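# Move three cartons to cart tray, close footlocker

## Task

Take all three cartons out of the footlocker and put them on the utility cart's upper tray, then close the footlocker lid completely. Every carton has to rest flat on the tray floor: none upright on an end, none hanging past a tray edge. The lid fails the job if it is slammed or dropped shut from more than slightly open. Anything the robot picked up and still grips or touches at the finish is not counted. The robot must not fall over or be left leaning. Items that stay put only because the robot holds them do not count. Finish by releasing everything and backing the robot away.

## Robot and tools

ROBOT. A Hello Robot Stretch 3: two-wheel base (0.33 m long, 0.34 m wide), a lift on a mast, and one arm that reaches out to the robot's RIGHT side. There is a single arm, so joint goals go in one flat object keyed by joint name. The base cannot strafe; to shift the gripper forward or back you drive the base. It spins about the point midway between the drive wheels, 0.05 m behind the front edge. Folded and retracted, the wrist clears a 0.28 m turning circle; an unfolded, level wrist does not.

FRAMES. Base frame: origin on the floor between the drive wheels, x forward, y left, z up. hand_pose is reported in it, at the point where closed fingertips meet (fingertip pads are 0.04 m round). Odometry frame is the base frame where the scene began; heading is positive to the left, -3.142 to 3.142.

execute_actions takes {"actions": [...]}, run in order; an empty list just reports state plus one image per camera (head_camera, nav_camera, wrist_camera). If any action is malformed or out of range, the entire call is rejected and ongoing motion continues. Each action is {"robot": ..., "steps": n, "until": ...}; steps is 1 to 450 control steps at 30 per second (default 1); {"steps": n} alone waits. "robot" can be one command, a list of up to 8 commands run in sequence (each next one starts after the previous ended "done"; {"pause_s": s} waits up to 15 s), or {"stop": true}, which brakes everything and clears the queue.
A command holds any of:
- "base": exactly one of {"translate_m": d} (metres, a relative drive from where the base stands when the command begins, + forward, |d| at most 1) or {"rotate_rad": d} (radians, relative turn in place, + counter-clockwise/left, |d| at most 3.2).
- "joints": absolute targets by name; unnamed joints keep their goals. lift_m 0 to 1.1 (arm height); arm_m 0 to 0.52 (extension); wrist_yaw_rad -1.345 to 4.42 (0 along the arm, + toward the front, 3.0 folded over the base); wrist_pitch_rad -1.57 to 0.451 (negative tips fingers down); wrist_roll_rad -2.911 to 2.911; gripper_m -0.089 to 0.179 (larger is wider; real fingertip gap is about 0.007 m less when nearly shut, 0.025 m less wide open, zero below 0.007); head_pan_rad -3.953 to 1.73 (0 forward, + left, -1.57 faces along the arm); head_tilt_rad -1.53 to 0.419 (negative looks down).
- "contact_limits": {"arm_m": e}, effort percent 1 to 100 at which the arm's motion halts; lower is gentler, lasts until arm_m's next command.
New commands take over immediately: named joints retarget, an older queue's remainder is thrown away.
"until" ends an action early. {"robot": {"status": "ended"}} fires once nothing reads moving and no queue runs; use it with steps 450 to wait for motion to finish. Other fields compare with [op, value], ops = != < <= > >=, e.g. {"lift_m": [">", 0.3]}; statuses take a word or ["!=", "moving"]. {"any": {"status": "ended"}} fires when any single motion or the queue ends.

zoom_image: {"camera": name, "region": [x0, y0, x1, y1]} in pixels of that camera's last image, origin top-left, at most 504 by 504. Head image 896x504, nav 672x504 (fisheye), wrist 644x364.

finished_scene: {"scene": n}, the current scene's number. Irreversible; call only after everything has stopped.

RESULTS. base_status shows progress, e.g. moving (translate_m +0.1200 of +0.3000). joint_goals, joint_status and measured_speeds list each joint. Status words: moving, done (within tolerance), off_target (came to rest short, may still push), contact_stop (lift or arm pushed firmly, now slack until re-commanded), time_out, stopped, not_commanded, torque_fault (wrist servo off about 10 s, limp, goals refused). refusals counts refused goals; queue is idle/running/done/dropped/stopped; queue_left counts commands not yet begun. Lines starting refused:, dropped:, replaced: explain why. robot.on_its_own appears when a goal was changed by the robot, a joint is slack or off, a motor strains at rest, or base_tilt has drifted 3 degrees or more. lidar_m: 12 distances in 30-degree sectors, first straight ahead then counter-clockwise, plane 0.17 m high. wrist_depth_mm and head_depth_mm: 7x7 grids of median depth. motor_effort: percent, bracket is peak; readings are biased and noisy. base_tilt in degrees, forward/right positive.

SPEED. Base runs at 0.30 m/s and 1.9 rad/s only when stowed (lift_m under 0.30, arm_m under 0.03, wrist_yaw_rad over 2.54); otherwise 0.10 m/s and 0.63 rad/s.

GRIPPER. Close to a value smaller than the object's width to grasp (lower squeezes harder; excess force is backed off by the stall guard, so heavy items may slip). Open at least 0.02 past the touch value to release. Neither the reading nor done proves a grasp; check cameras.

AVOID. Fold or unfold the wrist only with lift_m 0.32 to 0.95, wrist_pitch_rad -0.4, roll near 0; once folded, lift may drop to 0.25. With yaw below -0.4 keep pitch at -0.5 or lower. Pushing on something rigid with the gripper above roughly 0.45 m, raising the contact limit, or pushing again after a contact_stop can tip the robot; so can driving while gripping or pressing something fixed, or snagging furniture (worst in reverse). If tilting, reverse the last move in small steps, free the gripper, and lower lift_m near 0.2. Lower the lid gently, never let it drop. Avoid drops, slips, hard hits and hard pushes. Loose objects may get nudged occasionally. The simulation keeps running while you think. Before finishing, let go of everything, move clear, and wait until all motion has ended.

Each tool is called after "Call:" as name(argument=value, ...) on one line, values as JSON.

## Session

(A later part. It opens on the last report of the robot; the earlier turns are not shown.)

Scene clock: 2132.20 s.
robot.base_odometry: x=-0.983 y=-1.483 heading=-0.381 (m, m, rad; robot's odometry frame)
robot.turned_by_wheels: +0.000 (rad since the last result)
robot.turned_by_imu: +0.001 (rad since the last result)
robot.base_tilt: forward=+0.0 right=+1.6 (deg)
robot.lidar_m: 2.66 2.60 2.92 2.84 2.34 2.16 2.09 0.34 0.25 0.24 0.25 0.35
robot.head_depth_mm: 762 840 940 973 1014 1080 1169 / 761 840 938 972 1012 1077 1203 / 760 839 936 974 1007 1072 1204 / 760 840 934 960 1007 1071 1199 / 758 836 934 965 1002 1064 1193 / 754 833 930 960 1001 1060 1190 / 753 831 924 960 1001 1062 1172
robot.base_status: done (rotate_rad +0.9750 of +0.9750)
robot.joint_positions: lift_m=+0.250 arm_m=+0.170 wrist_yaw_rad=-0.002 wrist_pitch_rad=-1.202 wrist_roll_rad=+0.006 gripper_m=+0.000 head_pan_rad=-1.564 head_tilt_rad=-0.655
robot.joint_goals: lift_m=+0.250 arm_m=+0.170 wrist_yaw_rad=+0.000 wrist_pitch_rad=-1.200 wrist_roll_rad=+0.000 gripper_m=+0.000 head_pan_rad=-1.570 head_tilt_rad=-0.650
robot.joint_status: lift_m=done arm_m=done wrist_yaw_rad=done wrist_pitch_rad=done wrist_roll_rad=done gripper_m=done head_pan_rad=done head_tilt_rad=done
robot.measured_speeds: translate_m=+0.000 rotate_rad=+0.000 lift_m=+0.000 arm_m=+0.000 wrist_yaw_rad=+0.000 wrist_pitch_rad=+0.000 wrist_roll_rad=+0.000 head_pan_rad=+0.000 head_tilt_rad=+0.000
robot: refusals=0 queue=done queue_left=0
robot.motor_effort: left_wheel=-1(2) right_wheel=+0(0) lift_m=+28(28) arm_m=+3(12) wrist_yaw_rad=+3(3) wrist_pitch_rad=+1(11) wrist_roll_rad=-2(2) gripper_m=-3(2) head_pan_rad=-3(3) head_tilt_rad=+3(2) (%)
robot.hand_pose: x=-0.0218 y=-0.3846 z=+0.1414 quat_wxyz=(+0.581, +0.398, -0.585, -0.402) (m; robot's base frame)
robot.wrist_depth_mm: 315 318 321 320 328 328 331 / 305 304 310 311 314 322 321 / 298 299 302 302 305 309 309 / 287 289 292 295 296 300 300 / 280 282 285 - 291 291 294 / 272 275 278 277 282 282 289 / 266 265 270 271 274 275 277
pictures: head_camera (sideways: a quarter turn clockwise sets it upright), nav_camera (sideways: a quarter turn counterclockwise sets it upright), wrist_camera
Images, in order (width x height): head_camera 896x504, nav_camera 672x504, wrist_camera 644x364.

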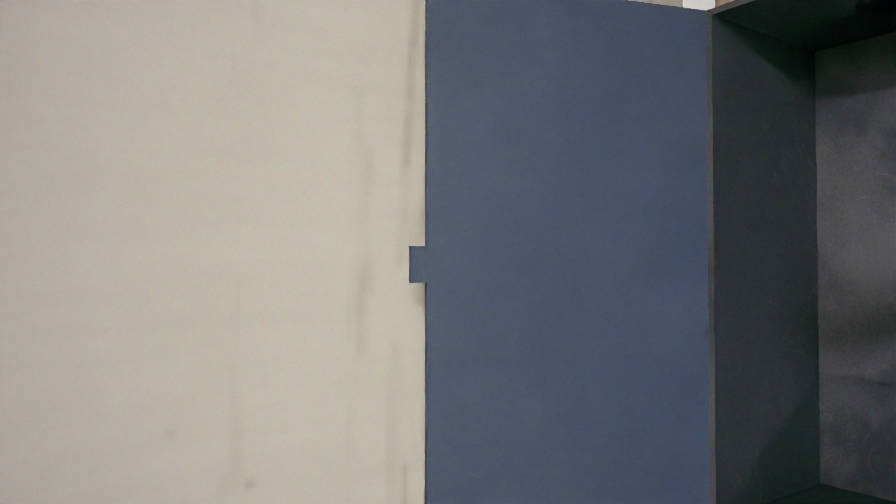

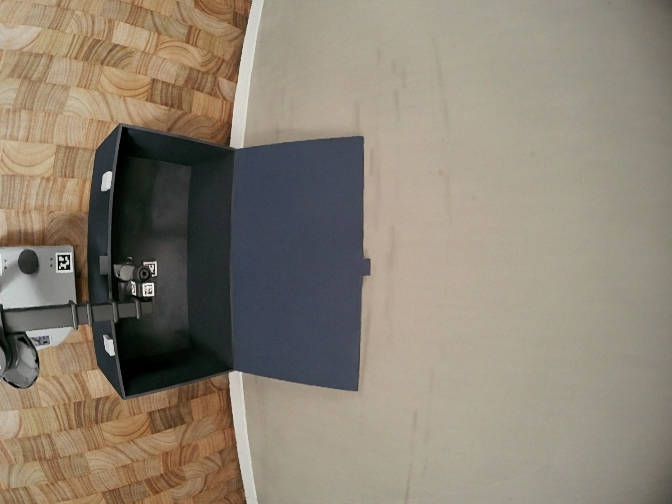

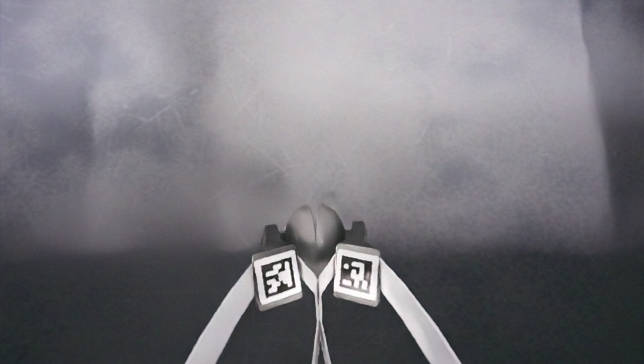

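Call:
execute_actions(actions=[{"robot":[{"joints":{"lift_m":0.5}},{"base":{"rotate_rad":-0.5},"joints":{"lift_m":0.66,"wrist_pitch_rad":0.1,"gripper_m":0.085}},{"base":{"translate_m":-0.146}},{"base":{"rotate_rad":0.5}},{"base":{"translate_m":0.128},"joints":{"arm_m":0.42}}],"steps":450,"until":{"robot":{"status":"ended"}}}])

Scene clock: 2196.83 s.
robot.base_odometry: x=-0.957 y=-1.418 heading=-0.381 (m, m, rad; robot's odometry frame)
robot.turned_by_wheels: +0.000 (rad since the last result)
robot.turned_by_imu: +0.003 (rad since the last result)
robot.base_tilt: forward=+0.0 right=+1.7 (deg)
robot.lidar_m: 2.66 2.58 2.86 2.78 2.29 2.15 2.08 0.44 0.32 0.31 0.33 0.45
robot.head_depth_mm: 823 909 1012 1034 1096 1142 1100 / 820 910 1007 1032 1080 - - / 822 909 1008 1020 1095 1165 1227 / 818 902 1008 1006 1097 1163 1214 / 820 905 1008 1029 1081 1161 1220 / 817 901 1002 1022 1074 1160 1219 / 816 899 1004 1020 1074 1149 1193
robot.base_status: done (translate_m +0.1280 of +0.1280)
robot.joint_positions: lift_m=+0.660 arm_m=+0.420 wrist_yaw_rad=-0.001 wrist_pitch_rad=+0.079 wrist_roll_rad=+0.005 gripper_m=+0.085 head_pan_rad=-1.564 head_tilt_rad=-0.655
robot.joint_goals: lift_m=+0.660 arm_m=+0.420 wrist_yaw_rad=+0.000 wrist_pitch_rad=+0.100 wrist_roll_rad=+0.000 gripper_m=+0.085 head_pan_rad=-1.570 head_tilt_rad=-0.650
robot.joint_status: lift_m=done arm_m=done wrist_yaw_rad=done wrist_pitch_rad=done wrist_roll_rad=done gripper_m=done head_pan_rad=done head_tilt_rad=done
robot.measured_speeds: translate_m=+0.000 rotate_rad=+0.000 lift_m=+0.000 arm_m=+0.000 wrist_yaw_rad=+0.000 wrist_pitch_rad=+0.000 wrist_roll_rad=+0.000 head_pan_rad=+0.000 head_tilt_rad=+0.000
robot: refusals=0 queue=done queue_left=0
robot.motor_effort: left_wheel=-3(5) right_wheel=+2(8) lift_m=+53(52) arm_m=+3(2) wrist_yaw_rad=+1(2) wrist_pitch_rad=+8(9) wrist_roll_rad=-2(2) gripper_m=+1(80) head_pan_rad=-3(3) head_tilt_rad=+2(2) (%)
robot.hand_pose: x=-0.0216 y=-0.8220 z=+0.7945 quat_wxyz=(+0.705, -0.028, -0.708, +0.028) (m; robot's base frame)
robot.wrist_depth_mm: 309 305 306 307 306 308 306 / 311 311 315 310 314 316 312 / 318 317 318 323 319 319 317 / 324 327 324 327 325 326 326 / 330 333 330 259 331 327 330 / 250 250 248 247 245 248 246 / 243 242 241 238 239 238 239
pictures: head_camera (sideways: a quarter turn clockwise sets it upright), nav_camera (sideways: a quarter turn counterclockwise sets it upright), wrist_camera
Images, in order (width x height): head_camera 896x504, nav_camera 672x504, wrist_camera 644x364.

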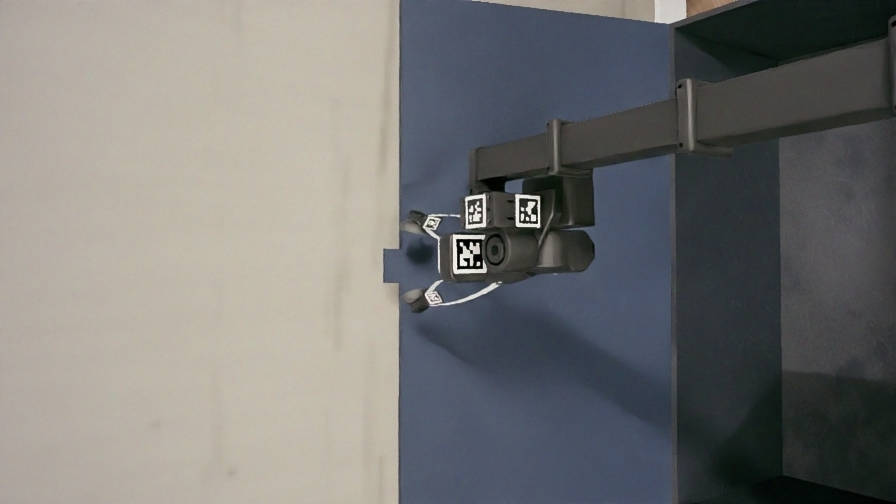

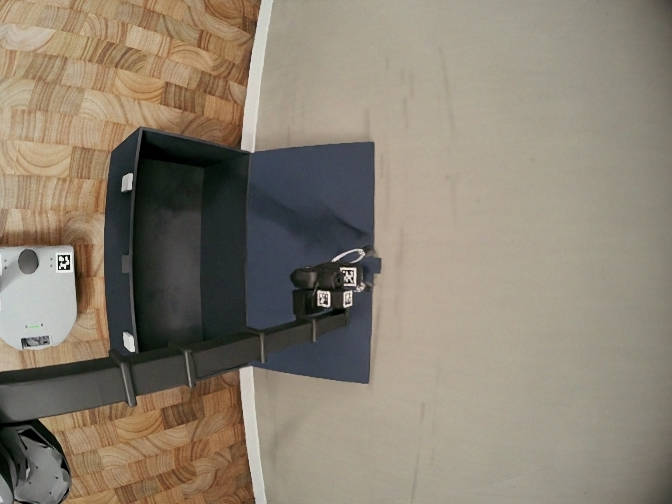

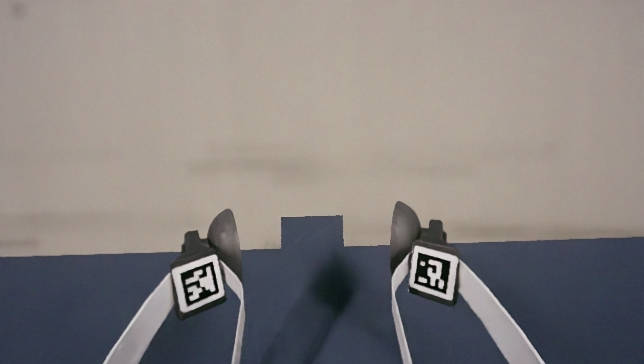

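Call:
execute_actions(actions=[])

Scene clock: 2237.57 s.
robot.base_odometry: x=-0.957 y=-1.418 heading=-0.381 (m, m, rad; robot's odometry frame)
robot.turned_by_wheels: +0.000 (rad since the last result)
robot.turned_by_imu: +0.001 (rad since the last result)
robot.base_tilt: forward=+0.0 right=+1.7 (deg)
robot.lidar_m: 2.66 2.57 2.85 2.77 2.30 2.16 2.09 0.44 0.32 0.31 0.33 0.45
robot.head_depth_mm: 828 907 1014 1039 1093 1140 1096 / 821 906 1014 1034 1076 - - / 818 908 1010 1021 1095 1161 1229 / 822 905 1008 1008 1097 1161 1213 / 819 901 1008 1026 1073 1155 1222 / 819 901 1006 1023 1071 1151 1221 / 814 897 1000 1019 1070 1149 1191
robot.base_status: done (translate_m +0.1280 of +0.1280)
robot.joint_positions: lift_m=+0.660 arm_m=+0.420 wrist_yaw_rad=-0.001 wrist_pitch_rad=+0.079 wrist_roll_rad=+0.005 gripper_m=+0.085 head_pan_rad=-1.564 head_tilt_rad=-0.655
robot.joint_goals: lift_m=+0.660 arm_m=+0.420 wrist_yaw_rad=+0.000 wrist_pitch_rad=+0.100 wrist_roll_rad=+0.000 gripper_m=+0.085 head_pan_rad=-1.570 head_tilt_rad=-0.650
robot.joint_status: lift_m=done arm_m=done wrist_yaw_rad=done wrist_pitch_rad=done wrist_roll_rad=done gripper_m=done head_pan_rad=done head_tilt_rad=done
robot.measured_speeds: translate_m=+0.000 rotate_rad=+0.000 lift_m=+0.000 arm_m=+0.000 wrist_yaw_rad=+0.000 wrist_pitch_rad=+0.000 wrist_roll_rad=+0.000 head_pan_rad=+0.000 head_tilt_rad=+0.000
robot: refusals=0 queue=done queue_left=0
robot.motor_effort: left_wheel=-3(3) right_wheel=+2(2) lift_m=+52(53) arm_m=+3(3) wrist_yaw_rad=+0(0) wrist_pitch_rad=+8(8) wrist_roll_rad=-2(2) gripper_m=+1(0) head_pan_rad=-3(3) head_tilt_rad=+1(2) (%)
robot.hand_pose: x=-0.0216 y=-0.8220 z=+0.7945 quat_wxyz=(+0.705, -0.028, -0.708, +0.028) (m; robot's base frame)
robot.wrist_depth_mm: 303 310 306 307 303 307 305 / 313 315 312 314 308 312 312 / 319 320 321 317 318 317 319 / 326 329 324 324 322 324 328 / 328 331 330 259 328 329 329 / 252 249 249 246 244 246 245 / 241 241 240 241 239 239 238
pictures: head_camera (sideways: a quarter turn clockwise sets it upright), nav_camera (sideways: a quarter turn counterclockwise sets it upright), wrist_camera
Images, in order (width x height): head_camera 896x504, nav_camera 672x504, wrist_camera 644x364.

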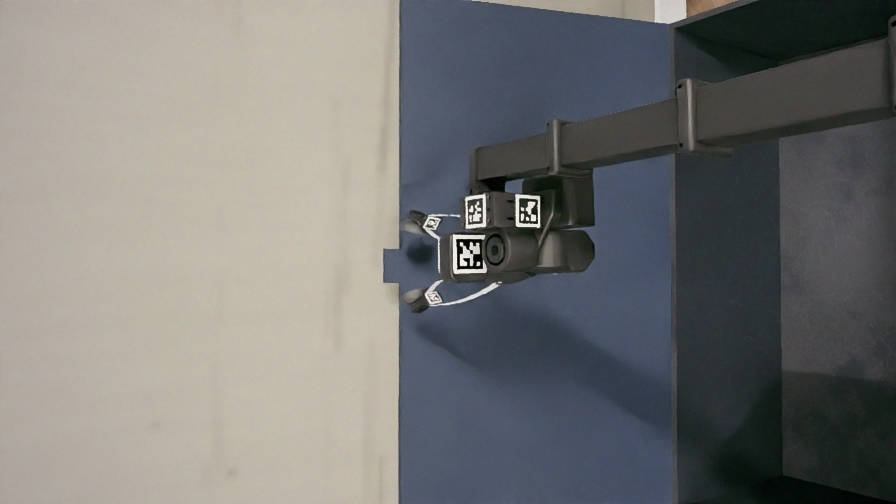

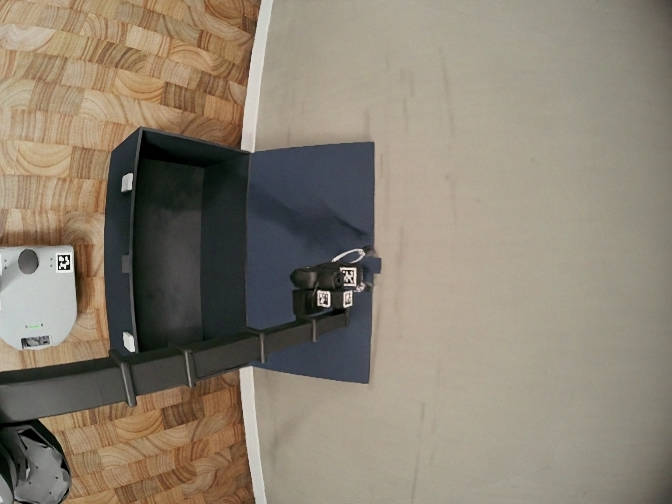

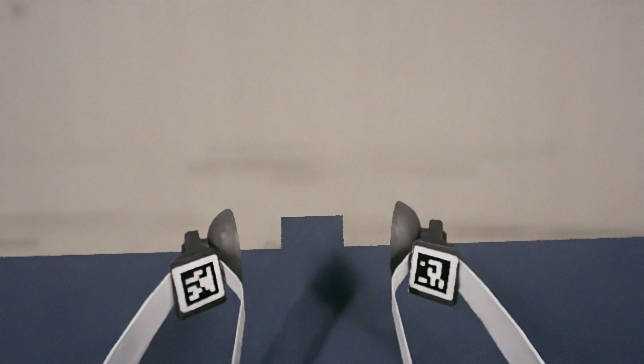

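Call:
execute_actions(actions=[{"robot":[{"joints":{"arm_m":0.515,"lift_m":0.655,"wrist_yaw_rad":0.012}},{"joints":{"lift_m":0.642}}],"steps":200,"until":{"robot":{"status":"ended"}}}])

Scene clock: 2255.87 s.
robot.base_odometry: x=-0.957 y=-1.418 heading=-0.381 (m, m, rad; robot's odometry frame)
robot.turned_by_wheels: +0.000 (rad since the last result)
robot.turned_by_imu: +0.001 (rad since the last result)
robot.base_tilt: forward=+0.0 right=+1.7 (deg)
robot.lidar_m: 2.66 2.57 2.85 2.78 2.30 2.15 2.09 0.44 0.32 0.31 0.33 0.45
robot.head_depth_mm: 822 908 1014 1037 1099 1143 1098 / 823 906 1012 1030 1080 1139 - / 819 905 1008 1025 1089 1183 1228 / 819 903 1005 - 1087 1161 1223 / 817 902 1004 1020 1075 1156 1221 / 818 901 1003 1020 1070 1157 1225 / 815 897 1005 1015 1065 1148 1189
robot.base_status: done (translate_m +0.1280 of +0.1280)
robot.joint_positions: lift_m=+0.642 arm_m=+0.515 wrist_yaw_rad=+0.010 wrist_pitch_rad=+0.097 wrist_roll_rad=+0.006 gripper_m=+0.085 head_pan_rad=-1.564 head_tilt_rad=-0.655
robot.joint_goals: lift_m=+0.642 arm_m=+0.515 wrist_yaw_rad=+0.012 wrist_pitch_rad=+0.100 wrist_roll_rad=+0.000 gripper_m=+0.085 head_pan_rad=-1.570 head_tilt_rad=-0.650
robot.joint_status: lift_m=done arm_m=done wrist_yaw_rad=done wrist_pitch_rad=done wrist_roll_rad=done gripper_m=done head_pan_rad=done head_tilt_rad=done
robot.measured_speeds: translate_m=+0.000 rotate_rad=+0.000 lift_m=+0.000 arm_m=+0.000 wrist_yaw_rad=+0.000 wrist_pitch_rad=+0.000 wrist_roll_rad=+0.000 head_pan_rad=+0.000 head_tilt_rad=+0.000
robot: refusals=0 queue=done queue_left=0
robot.motor_effort: left_wheel=-3(3) right_wheel=+2(2) lift_m=+25(53) arm_m=+3(5) wrist_yaw_rad=+2(4) wrist_pitch_rad=+1(8) wrist_roll_rad=-2(2) gripper_m=+0(1) head_pan_rad=-3(3) head_tilt_rad=+3(2) (%)
robot.hand_pose: x=-0.0187 y=-0.9170 z=+0.7819 quat_wxyz=(+0.704, -0.030, -0.708, +0.038) (m; robot's base frame)
robot.wrist_depth_mm: 219 218 219 217 218 216 217 / 222 223 224 223 221 218 219 / 228 227 225 225 226 225 223 / 231 231 229 230 229 227 227 / 236 233 234 232 232 231 231 / 241 237 157 156 155 155 154 / 154 153 152 151 151 149 148
pictures: head_camera (sideways: a quarter turn clockwise sets it upright), nav_camera (sideways: a quarter turn counterclockwise sets it upright), wrist_camera
Images, in order (width x height): head_camera 896x504, nav_camera 672x504, wrist_camera 644x364.

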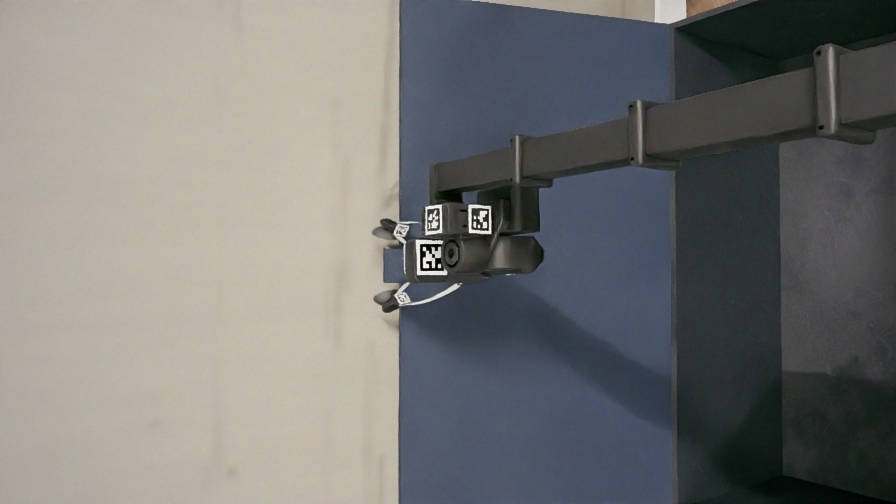

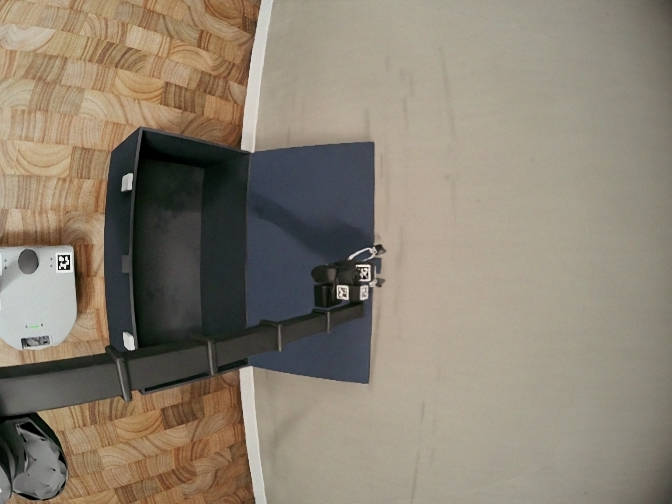

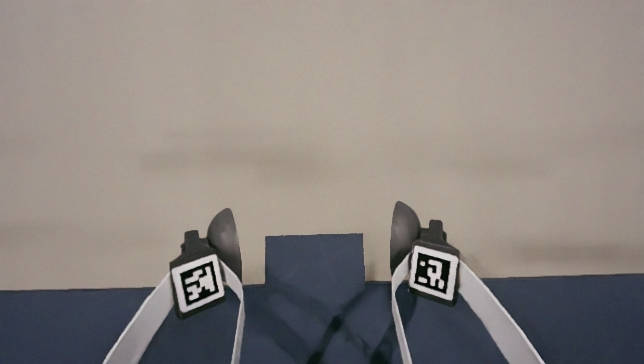

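Call:
execute_actions(actions=[{"robot":[{"joints":{"lift_m":0.646}},{"joints":{"gripper_m":0.035}},{"pause_s":0.5},{"joints":{"arm_m":0.495,"lift_m":0.652}}],"steps":300,"until":{"robot":{"status":"ended"}}}])

Scene clock: 2265.33 s.
robot.base_odometry: x=-0.957 y=-1.418 heading=-0.381 (m, m, rad; robot's odometry frame)
robot.turned_by_wheels: +0.000 (rad since the last result)
robot.turned_by_imu: +0.001 (rad since the last result)
robot.base_tilt: forward=-0.1 right=+1.7 (deg)
robot.lidar_m: 2.67 2.57 2.84 2.78 2.30 2.16 2.09 0.44 0.32 0.31 0.33 0.45
robot.head_depth_mm: 822 911 1013 1017 1080 1147 1098 / 823 908 1014 1015 1072 1140 - / 822 904 1011 995 1084 1191 1219 / 819 900 1005 - 1077 1161 1227 / 818 901 1006 1007 1064 1158 1222 / 816 898 1001 1001 1065 1155 1218 / 812 899 999 1003 1060 1151 1188
robot.base_status: done (translate_m +0.1280 of +0.1280)
robot.joint_positions: lift_m=+0.652 arm_m=+0.495 wrist_yaw_rad=+0.013 wrist_pitch_rad=+0.089 wrist_roll_rad=+0.005 gripper_m=+0.035 head_pan_rad=-1.564 head_tilt_rad=-0.655
robot.joint_goals: lift_m=+0.652 arm_m=+0.495 wrist_yaw_rad=+0.012 wrist_pitch_rad=+0.100 wrist_roll_rad=+0.000 gripper_m=+0.035 head_pan_rad=-1.570 head_tilt_rad=-0.650
robot.joint_status: lift_m=done arm_m=done wrist_yaw_rad=done wrist_pitch_rad=done wrist_roll_rad=done gripper_m=done head_pan_rad=done head_tilt_rad=done
robot.measured_speeds: translate_m=+0.000 rotate_rad=+0.000 lift_m=+0.000 arm_m=+0.000 wrist_yaw_rad=+0.000 wrist_pitch_rad=+0.000 wrist_roll_rad=+0.000 head_pan_rad=+0.000 head_tilt_rad=+0.000
robot: refusals=0 queue=done queue_left=0
robot.motor_effort: left_wheel=-2(3) right_wheel=+0(2) lift_m=+52(58) arm_m=-4(5) wrist_yaw_rad=-1(2) wrist_pitch_rad=+4(10) wrist_roll_rad=-2(2) gripper_m=-9(82) head_pan_rad=-3(3) head_tilt_rad=+3(2) (%)
robot.hand_pose: x=-0.0180 y=-0.8978 z=+0.7891 quat_wxyz=(+0.705, -0.026, -0.708, +0.036) (m; robot's base frame)
robot.wrist_depth_mm: 237 235 235 234 233 233 232 / 243 243 239 240 238 236 237 / 247 246 244 244 243 243 241 / 252 251 248 250 248 246 244 / 256 253 254 252 252 251 250 / 260 260 159 157 154 155 153 / 155 155 154 152 151 151 149
pictures: head_camera (sideways: a quarter turn clockwise sets it upright), nav_camera (sideways: a quarter turn counterclockwise sets it upright), wrist_camera
Images, in order (width x height): head_camera 896x504, nav_camera 672x504, wrist_camera 644x364.

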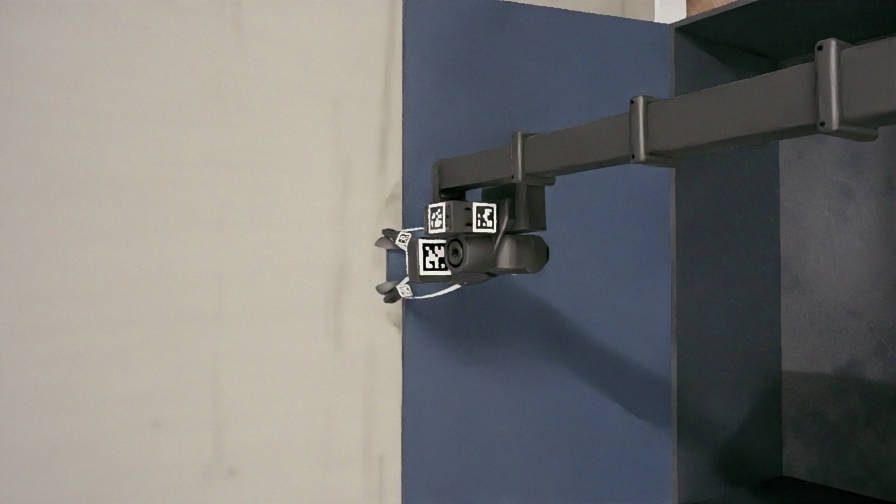

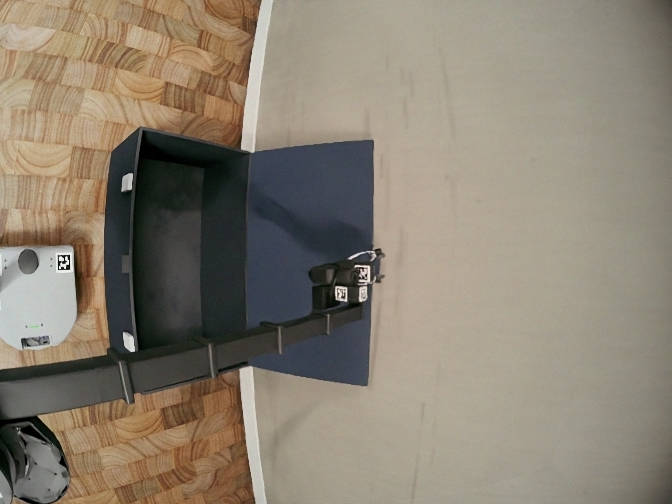

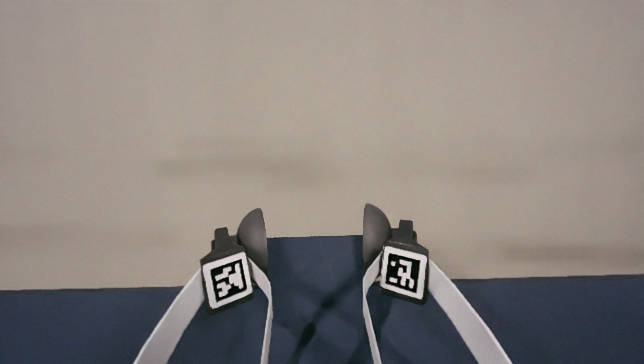

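Call:
execute_actions(actions=[{"robot":[{"joints":{"gripper_m":0.025}},{"joints":{"arm_m":0.457,"lift_m":0.661}},{"joints":{"arm_m":0.41,"lift_m":0.668}}],"steps":300,"until":{"robot":{"status":"ended"}}}])

Scene clock: 2285.93 s.
robot.base_odometry: x=-0.957 y=-1.418 heading=-0.381 (m, m, rad; robot's odometry frame)
robot.turned_by_wheels: +0.000 (rad since the last result)
robot.turned_by_imu: +0.001 (rad since the last result)
robot.base_tilt: forward=+0.0 right=+1.7 (deg)
robot.lidar_m: 2.66 2.58 2.85 2.78 2.30 2.16 2.09 0.44 0.32 0.31 0.33 0.45
robot.head_depth_mm: 824 907 1016 956 1035 1145 1096 / 821 907 1011 952 1023 - - / 822 903 1009 936 1064 1169 1223 / 818 903 1003 920 1065 1161 1223 / 819 903 1003 946 1024 1154 1219 / 815 899 1003 939 1020 1155 1213 / 814 899 999 940 1017 1149 1194
robot.base_status: done (translate_m +0.1280 of +0.1280)
robot.joint_positions: lift_m=+0.668 arm_m=+0.410 wrist_yaw_rad=+0.016 wrist_pitch_rad=+0.091 wrist_roll_rad=+0.006 gripper_m=+0.026 head_pan_rad=-1.564 head_tilt_rad=-0.655
robot.joint_goals: lift_m=+0.668 arm_m=+0.410 wrist_yaw_rad=+0.012 wrist_pitch_rad=+0.100 wrist_roll_rad=+0.000 gripper_m=+0.025 head_pan_rad=-1.570 head_tilt_rad=-0.650
robot.joint_status: lift_m=done arm_m=done wrist_yaw_rad=done wrist_pitch_rad=done wrist_roll_rad=done gripper_m=done head_pan_rad=done head_tilt_rad=done
robot.measured_speeds: translate_m=+0.000 rotate_rad=+0.000 lift_m=+0.000 arm_m=+0.000 wrist_yaw_rad=+0.000 wrist_pitch_rad=+0.000 wrist_roll_rad=+0.000 head_pan_rad=+0.000 head_tilt_rad=+0.000
robot: refusals=0 queue=done queue_left=0
robot.motor_effort: left_wheel=-1(2) right_wheel=-1(0) lift_m=+52(54) arm_m=-4(3) wrist_yaw_rad=-4(5) wrist_pitch_rad=+4(13) wrist_roll_rad=-2(2) gripper_m=-14(57) head_pan_rad=-3(3) head_tilt_rad=+2(1) (%)
robot.hand_pose: x=-0.0173 y=-0.8127 z=+0.8056 quat_wxyz=(+0.704, -0.026, -0.708, +0.038) (m; robot's base frame)
robot.wrist_depth_mm: 319 317 320 319 318 311 310 / 329 326 331 326 324 320 320 / 332 330 331 327 331 326 324 / 343 340 336 332 331 329 329 / 346 342 339 338 343 335 334 / 262 171 161 159 158 158 157 / 162 162 159 159 158 157 156
pictures: head_camera (sideways: a quarter turn clockwise sets it upright), nav_camera (sideways: a quarter turn counterclockwise sets it upright), wrist_camera
Images, in order (width x height): head_camera 896x504, nav_camera 672x504, wrist_camera 644x364.

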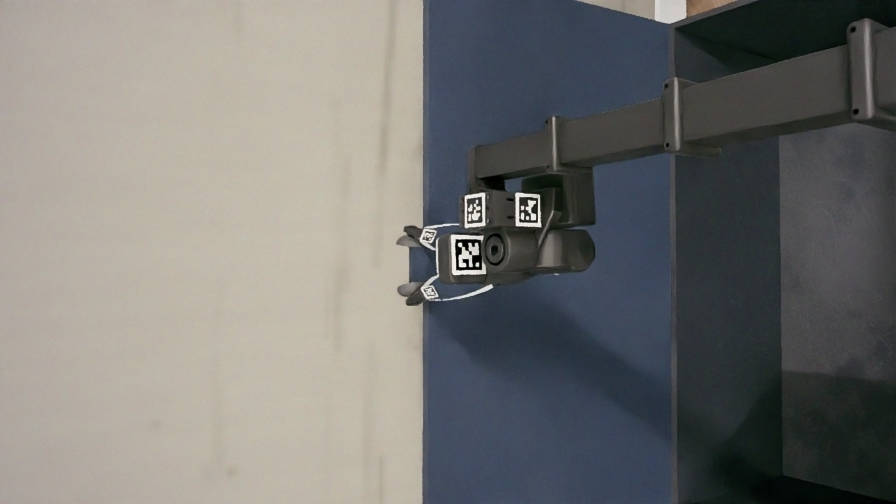

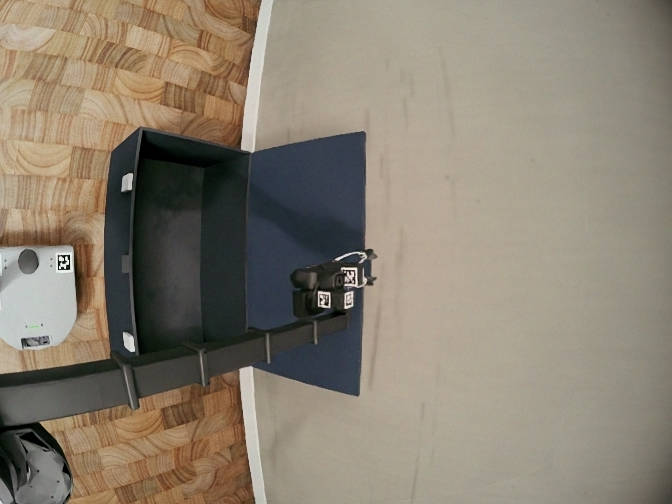

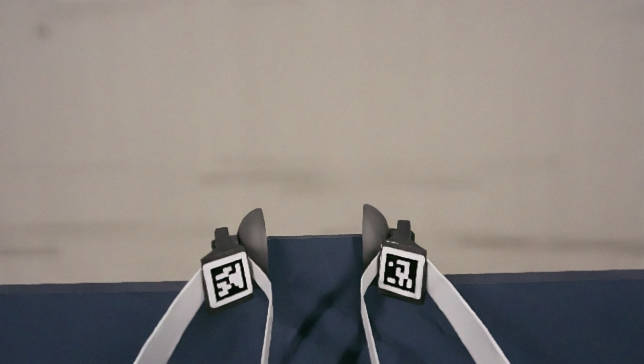

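Call:
execute_actions(actions=[{"robot":[{"joints":{"arm_m":0.359,"lift_m":0.671}},{"joints":{"arm_m":0.318,"lift_m":0.669}},{"joints":{"arm_m":0.277,"lift_m":0.664}},{"joints":{"arm_m":0.237,"lift_m":0.655,"head_tilt_rad":-0.85}}],"steps":300,"until":{"robot":{"status":"ended"}}}])

Scene clock: 2304.03 s.
robot.base_odometry: x=-0.957 y=-1.418 heading=-0.381 (m, m, rad; robot's odometry frame)
robot.turned_by_wheels: +0.000 (rad since the last result)
robot.turned_by_imu: +0.002 (rad since the last result)
robot.base_tilt: forward=+0.0 right=+1.7 (deg)
robot.lidar_m: 2.66 2.57 2.85 2.78 2.30 2.16 2.09 0.44 0.32 0.31 0.33 0.45
robot.head_depth_mm: 859 977 1130 912 1217 1166 1002 / 856 975 1134 908 1241 - 1034 / 856 973 1126 864 - 1283 1029 / 856 971 1099 825 1335 1288 1025 / 852 972 1101 905 1242 1279 1018 / 853 970 1098 901 1239 1277 1011 / 854 966 1094 904 1202 1250 1080
robot.base_status: done (translate_m +0.1280 of +0.1280)
robot.joint_positions: lift_m=+0.655 arm_m=+0.237 wrist_yaw_rad=+0.023 wrist_pitch_rad=+0.083 wrist_roll_rad=+0.001 gripper_m=+0.026 head_pan_rad=-1.564 head_tilt_rad=-0.839
robot.joint_goals: lift_m=+0.655 arm_m=+0.237 wrist_yaw_rad=+0.012 wrist_pitch_rad=+0.100 wrist_roll_rad=+0.000 gripper_m=+0.025 head_pan_rad=-1.570 head_tilt_rad=-0.850
robot.joint_status: lift_m=done arm_m=done wrist_yaw_rad=done wrist_pitch_rad=done wrist_roll_rad=done gripper_m=done head_pan_rad=done head_tilt_rad=done
robot.measured_speeds: translate_m=+0.000 rotate_rad=+0.000 lift_m=+0.000 arm_m=+0.000 wrist_yaw_rad=+0.000 wrist_pitch_rad=+0.000 wrist_roll_rad=+0.000 head_pan_rad=+0.000 head_tilt_rad=+0.000
robot: refusals=0 queue=done queue_left=0
robot.on_its_own: wrist_yaw_rad is at rest, and its effort (-13) is outside its rest range (-12 to +12)
robot.motor_effort: left_wheel=-1(1) right_wheel=-3(3) lift_m=+27(57) arm_m=-3(5) wrist_yaw_rad=-13(14) wrist_pitch_rad=+7(8) wrist_roll_rad=-1(2) gripper_m=-14(15) head_pan_rad=-3(3) head_tilt_rad=-5(21) (%)
robot.hand_pose: x=-0.0154 y=-0.6396 z=+0.7915 quat_wxyz=(+0.706, -0.021, -0.707, +0.037) (m; robot's base frame)
robot.wrist_depth_mm: 499 489 482 497 478 480 478 / 498 495 486 490 491 488 485 / 513 513 501 503 491 488 490 / 527 519 515 507 511 500 499 / 532 534 525 516 520 517 508 / 175 175 173 166 171 168 166 / 185 184 184 182 180 178 178
pictures: head_camera (sideways: a quarter turn clockwise sets it upright), nav_camera (sideways: a quarter turn counterclockwise sets it upright), wrist_camera
Images, in order (width x height): head_camera 896x504, nav_camera 672x504, wrist_camera 644x364.

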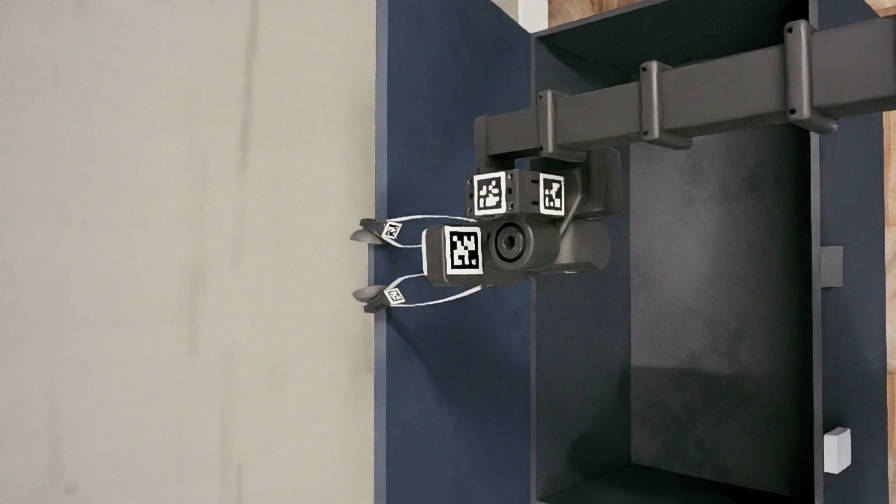

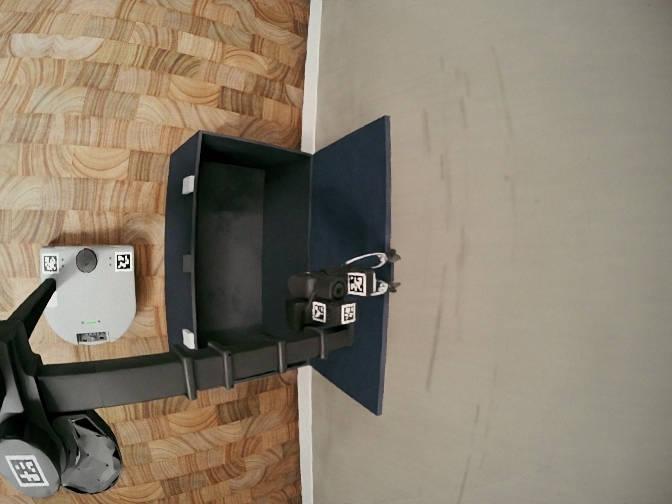

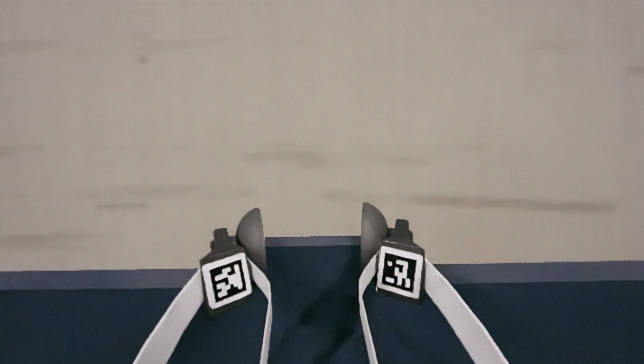

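Call:
execute_actions(actions=[{"robot":[{"joints":{"arm_m":0.198,"lift_m":0.643,"wrist_yaw_rad":0.035}},{"joints":{"arm_m":0.160,"lift_m":0.627}},{"joints":{"arm_m":0.124,"lift_m":0.608,"wrist_yaw_rad":0.04}}],"steps":300,"until":{"robot":{"status":"ended"}}}])

Scene clock: 2319.23 s.
robot.base_odometry: x=-0.957 y=-1.418 heading=-0.381 (m, m, rad; robot's odometry frame)
robot.turned_by_wheels: +0.000 (rad since the last result)
robot.turned_by_imu: +0.001 (rad since the last result)
robot.base_tilt: forward=-0.1 right=+1.6 (deg)
robot.lidar_m: 2.66 2.57 2.85 2.78 2.29 2.16 2.09 0.44 0.32 0.31 0.33 0.45
robot.head_depth_mm: 860 977 1132 1277 1178 1164 1032 / 855 978 1133 1271 1253 - - / 854 973 1130 1271 1251 - 1031 / 858 973 1123 1271 1170 - 1027 / 852 971 1122 1271 1246 1279 1019 / 851 970 1121 1262 1237 1279 1012 / 853 966 1116 1259 1196 1251 1085
robot.base_status: done (translate_m +0.1280 of +0.1280)
robot.joint_positions: lift_m=+0.608 arm_m=+0.124 wrist_yaw_rad=+0.039 wrist_pitch_rad=+0.081 wrist_roll_rad=-0.006 gripper_m=+0.026 head_pan_rad=-1.564 head_tilt_rad=-0.839
robot.joint_goals: lift_m=+0.608 arm_m=+0.124 wrist_yaw_rad=+0.040 wrist_pitch_rad=+0.100 wrist_roll_rad=+0.000 gripper_m=+0.025 head_pan_rad=-1.570 head_tilt_rad=-0.850
robot.joint_status: lift_m=done arm_m=done wrist_yaw_rad=done wrist_pitch_rad=done wrist_roll_rad=done gripper_m=done head_pan_rad=done head_tilt_rad=done
robot.measured_speeds: translate_m=+0.000 rotate_rad=+0.000 lift_m=+0.000 arm_m=+0.000 wrist_yaw_rad=+0.000 wrist_pitch_rad=+0.000 wrist_roll_rad=+0.000 head_pan_rad=+0.000 head_tilt_rad=+0.000
robot: refusals=0 queue=done queue_left=0
robot.motor_effort: left_wheel=-2(2) right_wheel=+1(1) lift_m=+27(23) arm_m=-3(4) wrist_yaw_rad=+1(11) wrist_pitch_rad=+7(8) wrist_roll_rad=+2(2) gripper_m=-13(14) head_pan_rad=-3(3) head_tilt_rad=-4(5) (%)
robot.hand_pose: x=-0.0114 y=-0.5264 z=+0.7439 quat_wxyz=(+0.708, -0.015, -0.705, +0.042) (m; robot's base frame)
robot.wrist_depth_mm: 612 615 602 594 588 585 576 / 614 606 620 607 587 581 585 / 657 628 616 610 609 601 580 / 652 637 635 628 620 603 604 / 653 651 648 628 626 626 600 / 188 185 183 176 181 177 173 / 222 218 214 213 207 205 203
pictures: head_camera (sideways: a quarter turn clockwise sets it upright), nav_camera (sideways: a quarter turn counterclockwise sets it upright), wrist_camera
Images, in order (width x height): head_camera 896x504, nav_camera 672x504, wrist_camera 644x364.

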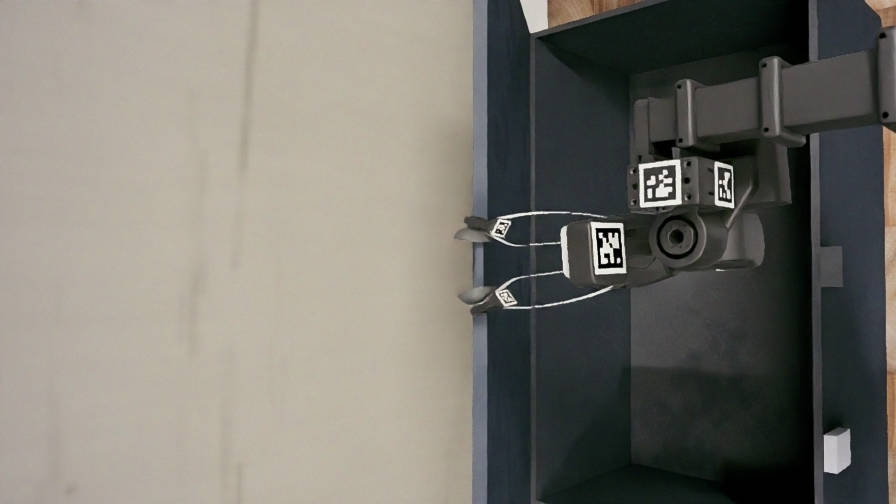

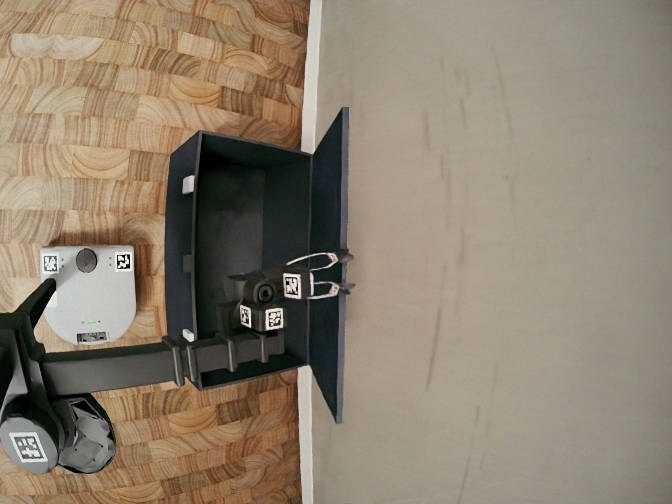

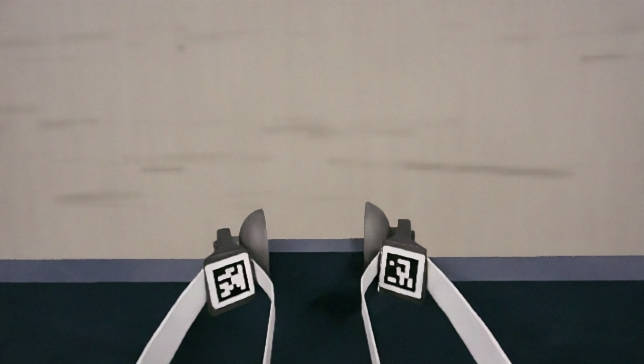

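Call:
execute_actions(actions=[{"robot":[{"joints":{"arm_m":0.092,"wrist_pitch_rad":0.016,"head_tilt_rad":-1.0},"base":{"translate_m":0.002}},{"joints":{"arm_m":0.064,"wrist_pitch_rad":-0.084}},{"joints":{"arm_m":0.040,"wrist_pitch_rad":-0.195}}],"steps":300,"until":{"robot":{"status":"ended"}}}])

Scene clock: 2346.60 s.
robot.base_odometry: x=-0.956 y=-1.419 heading=-0.381 (m, m, rad; robot's odometry frame)
robot.turned_by_wheels: +0.000 (rad since the last result)
robot.turned_by_imu: +0.001 (rad since the last result)
robot.base_tilt: forward=+0.0 right=+1.6 (deg)
robot.lidar_m: 2.66 2.58 2.85 2.77 2.30 2.16 2.09 0.44 0.32 0.31 0.33 0.45
robot.head_depth_mm: 913 1068 1292 1029 1159 1059 1122 / 913 1066 1281 1029 1356 - - / 909 1064 1279 1023 1351 - 1134 / 910 1061 1278 1017 1411 1134 1139 / 907 1062 1275 1009 1348 1125 1111 / 908 1061 1272 1007 1334 1118 1116 / 906 1054 1270 1005 1293 1167 1108
robot.base_status: done (translate_m +0.0020 of +0.0020)
robot.joint_positions: lift_m=+0.608 arm_m=+0.040 wrist_yaw_rad=+0.041 wrist_pitch_rad=-0.216 wrist_roll_rad=-0.015 gripper_m=+0.026 head_pan_rad=-1.564 head_tilt_rad=-0.988
robot.joint_goals: lift_m=+0.608 arm_m=+0.040 wrist_yaw_rad=+0.040 wrist_pitch_rad=-0.195 wrist_roll_rad=+0.000 gripper_m=+0.025 head_pan_rad=-1.570 head_tilt_rad=-1.000
robot.joint_status: lift_m=done arm_m=done wrist_yaw_rad=done wrist_pitch_rad=done wrist_roll_rad=done gripper_m=done head_pan_rad=done head_tilt_rad=done
robot.measured_speeds: translate_m=+0.000 rotate_rad=+0.000 lift_m=+0.000 arm_m=+0.000 wrist_yaw_rad=+0.000 wrist_pitch_rad=+0.000 wrist_roll_rad=+0.000 head_pan_rad=+0.000 head_tilt_rad=+0.000
robot: refusals=0 queue=done queue_left=0
robot.motor_effort: left_wheel=-3(6) right_wheel=+2(9) lift_m=+27(28) arm_m=-1(2) wrist_yaw_rad=-1(4) wrist_pitch_rad=+9(20) wrist_roll_rad=+5(5) gripper_m=-12(13) head_pan_rad=-2(3) head_tilt_rad=-5(19) (%)
robot.hand_pose: x=-0.0114 y=-0.4299 z=+0.6686 quat_wxyz=(+0.710, +0.092, -0.696, -0.061) (m; robot's base frame)
robot.wrist_depth_mm: 635 648 638 632 623 615 615 / 693 679 687 678 649 666 649 / 728 720 735 700 708 704 691 / 798 785 787 747 745 741 734 / 841 836 818 808 806 777 791 / 945 617 - 472 605 299 257 / 899 617 654 659 643 599 863
pictures: head_camera (sideways: a quarter turn clockwise sets it upright), nav_camera (sideways: a quarter turn counterclockwise sets it upright), wrist_camera
Images, in order (width x height): head_camera 896x504, nav_camera 672x504, wrist_camera 644x364.

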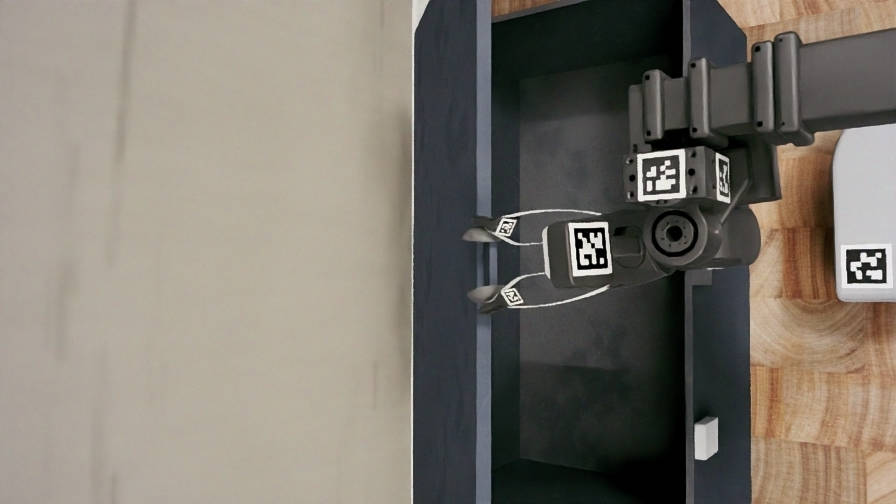

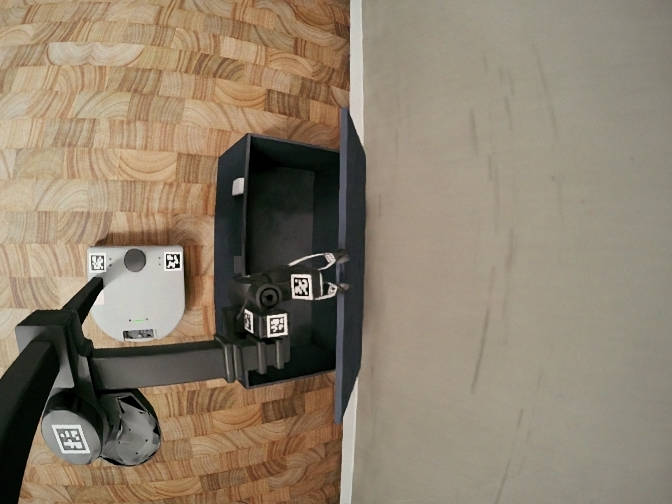

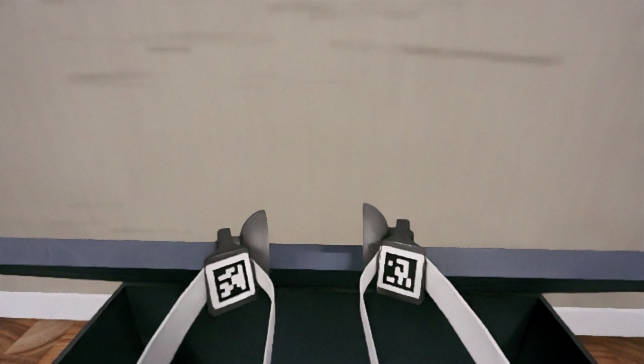

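Call:
zoom_image(camera="wrist_camera", region=[200,180,440,320])

Call:
zoom_image(camera="head_camera", region=[430,190,590,340])

Region (200, 180, 440, 320) of wrist_camera's 644x364 image, scaled by 2.100; it fills the top 294 rows of this view, and the rest is white.

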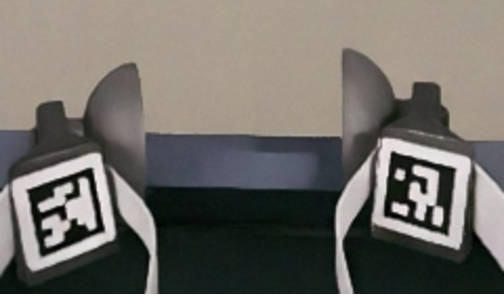

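Region (430, 190, 590, 340) of head_camera's 896x504 image, scaled by 3.150, with more detail than that image has; it fills the top 472 rows of this view, and the rest is white.

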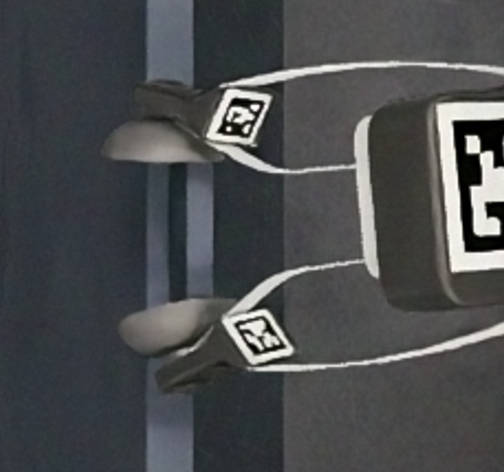

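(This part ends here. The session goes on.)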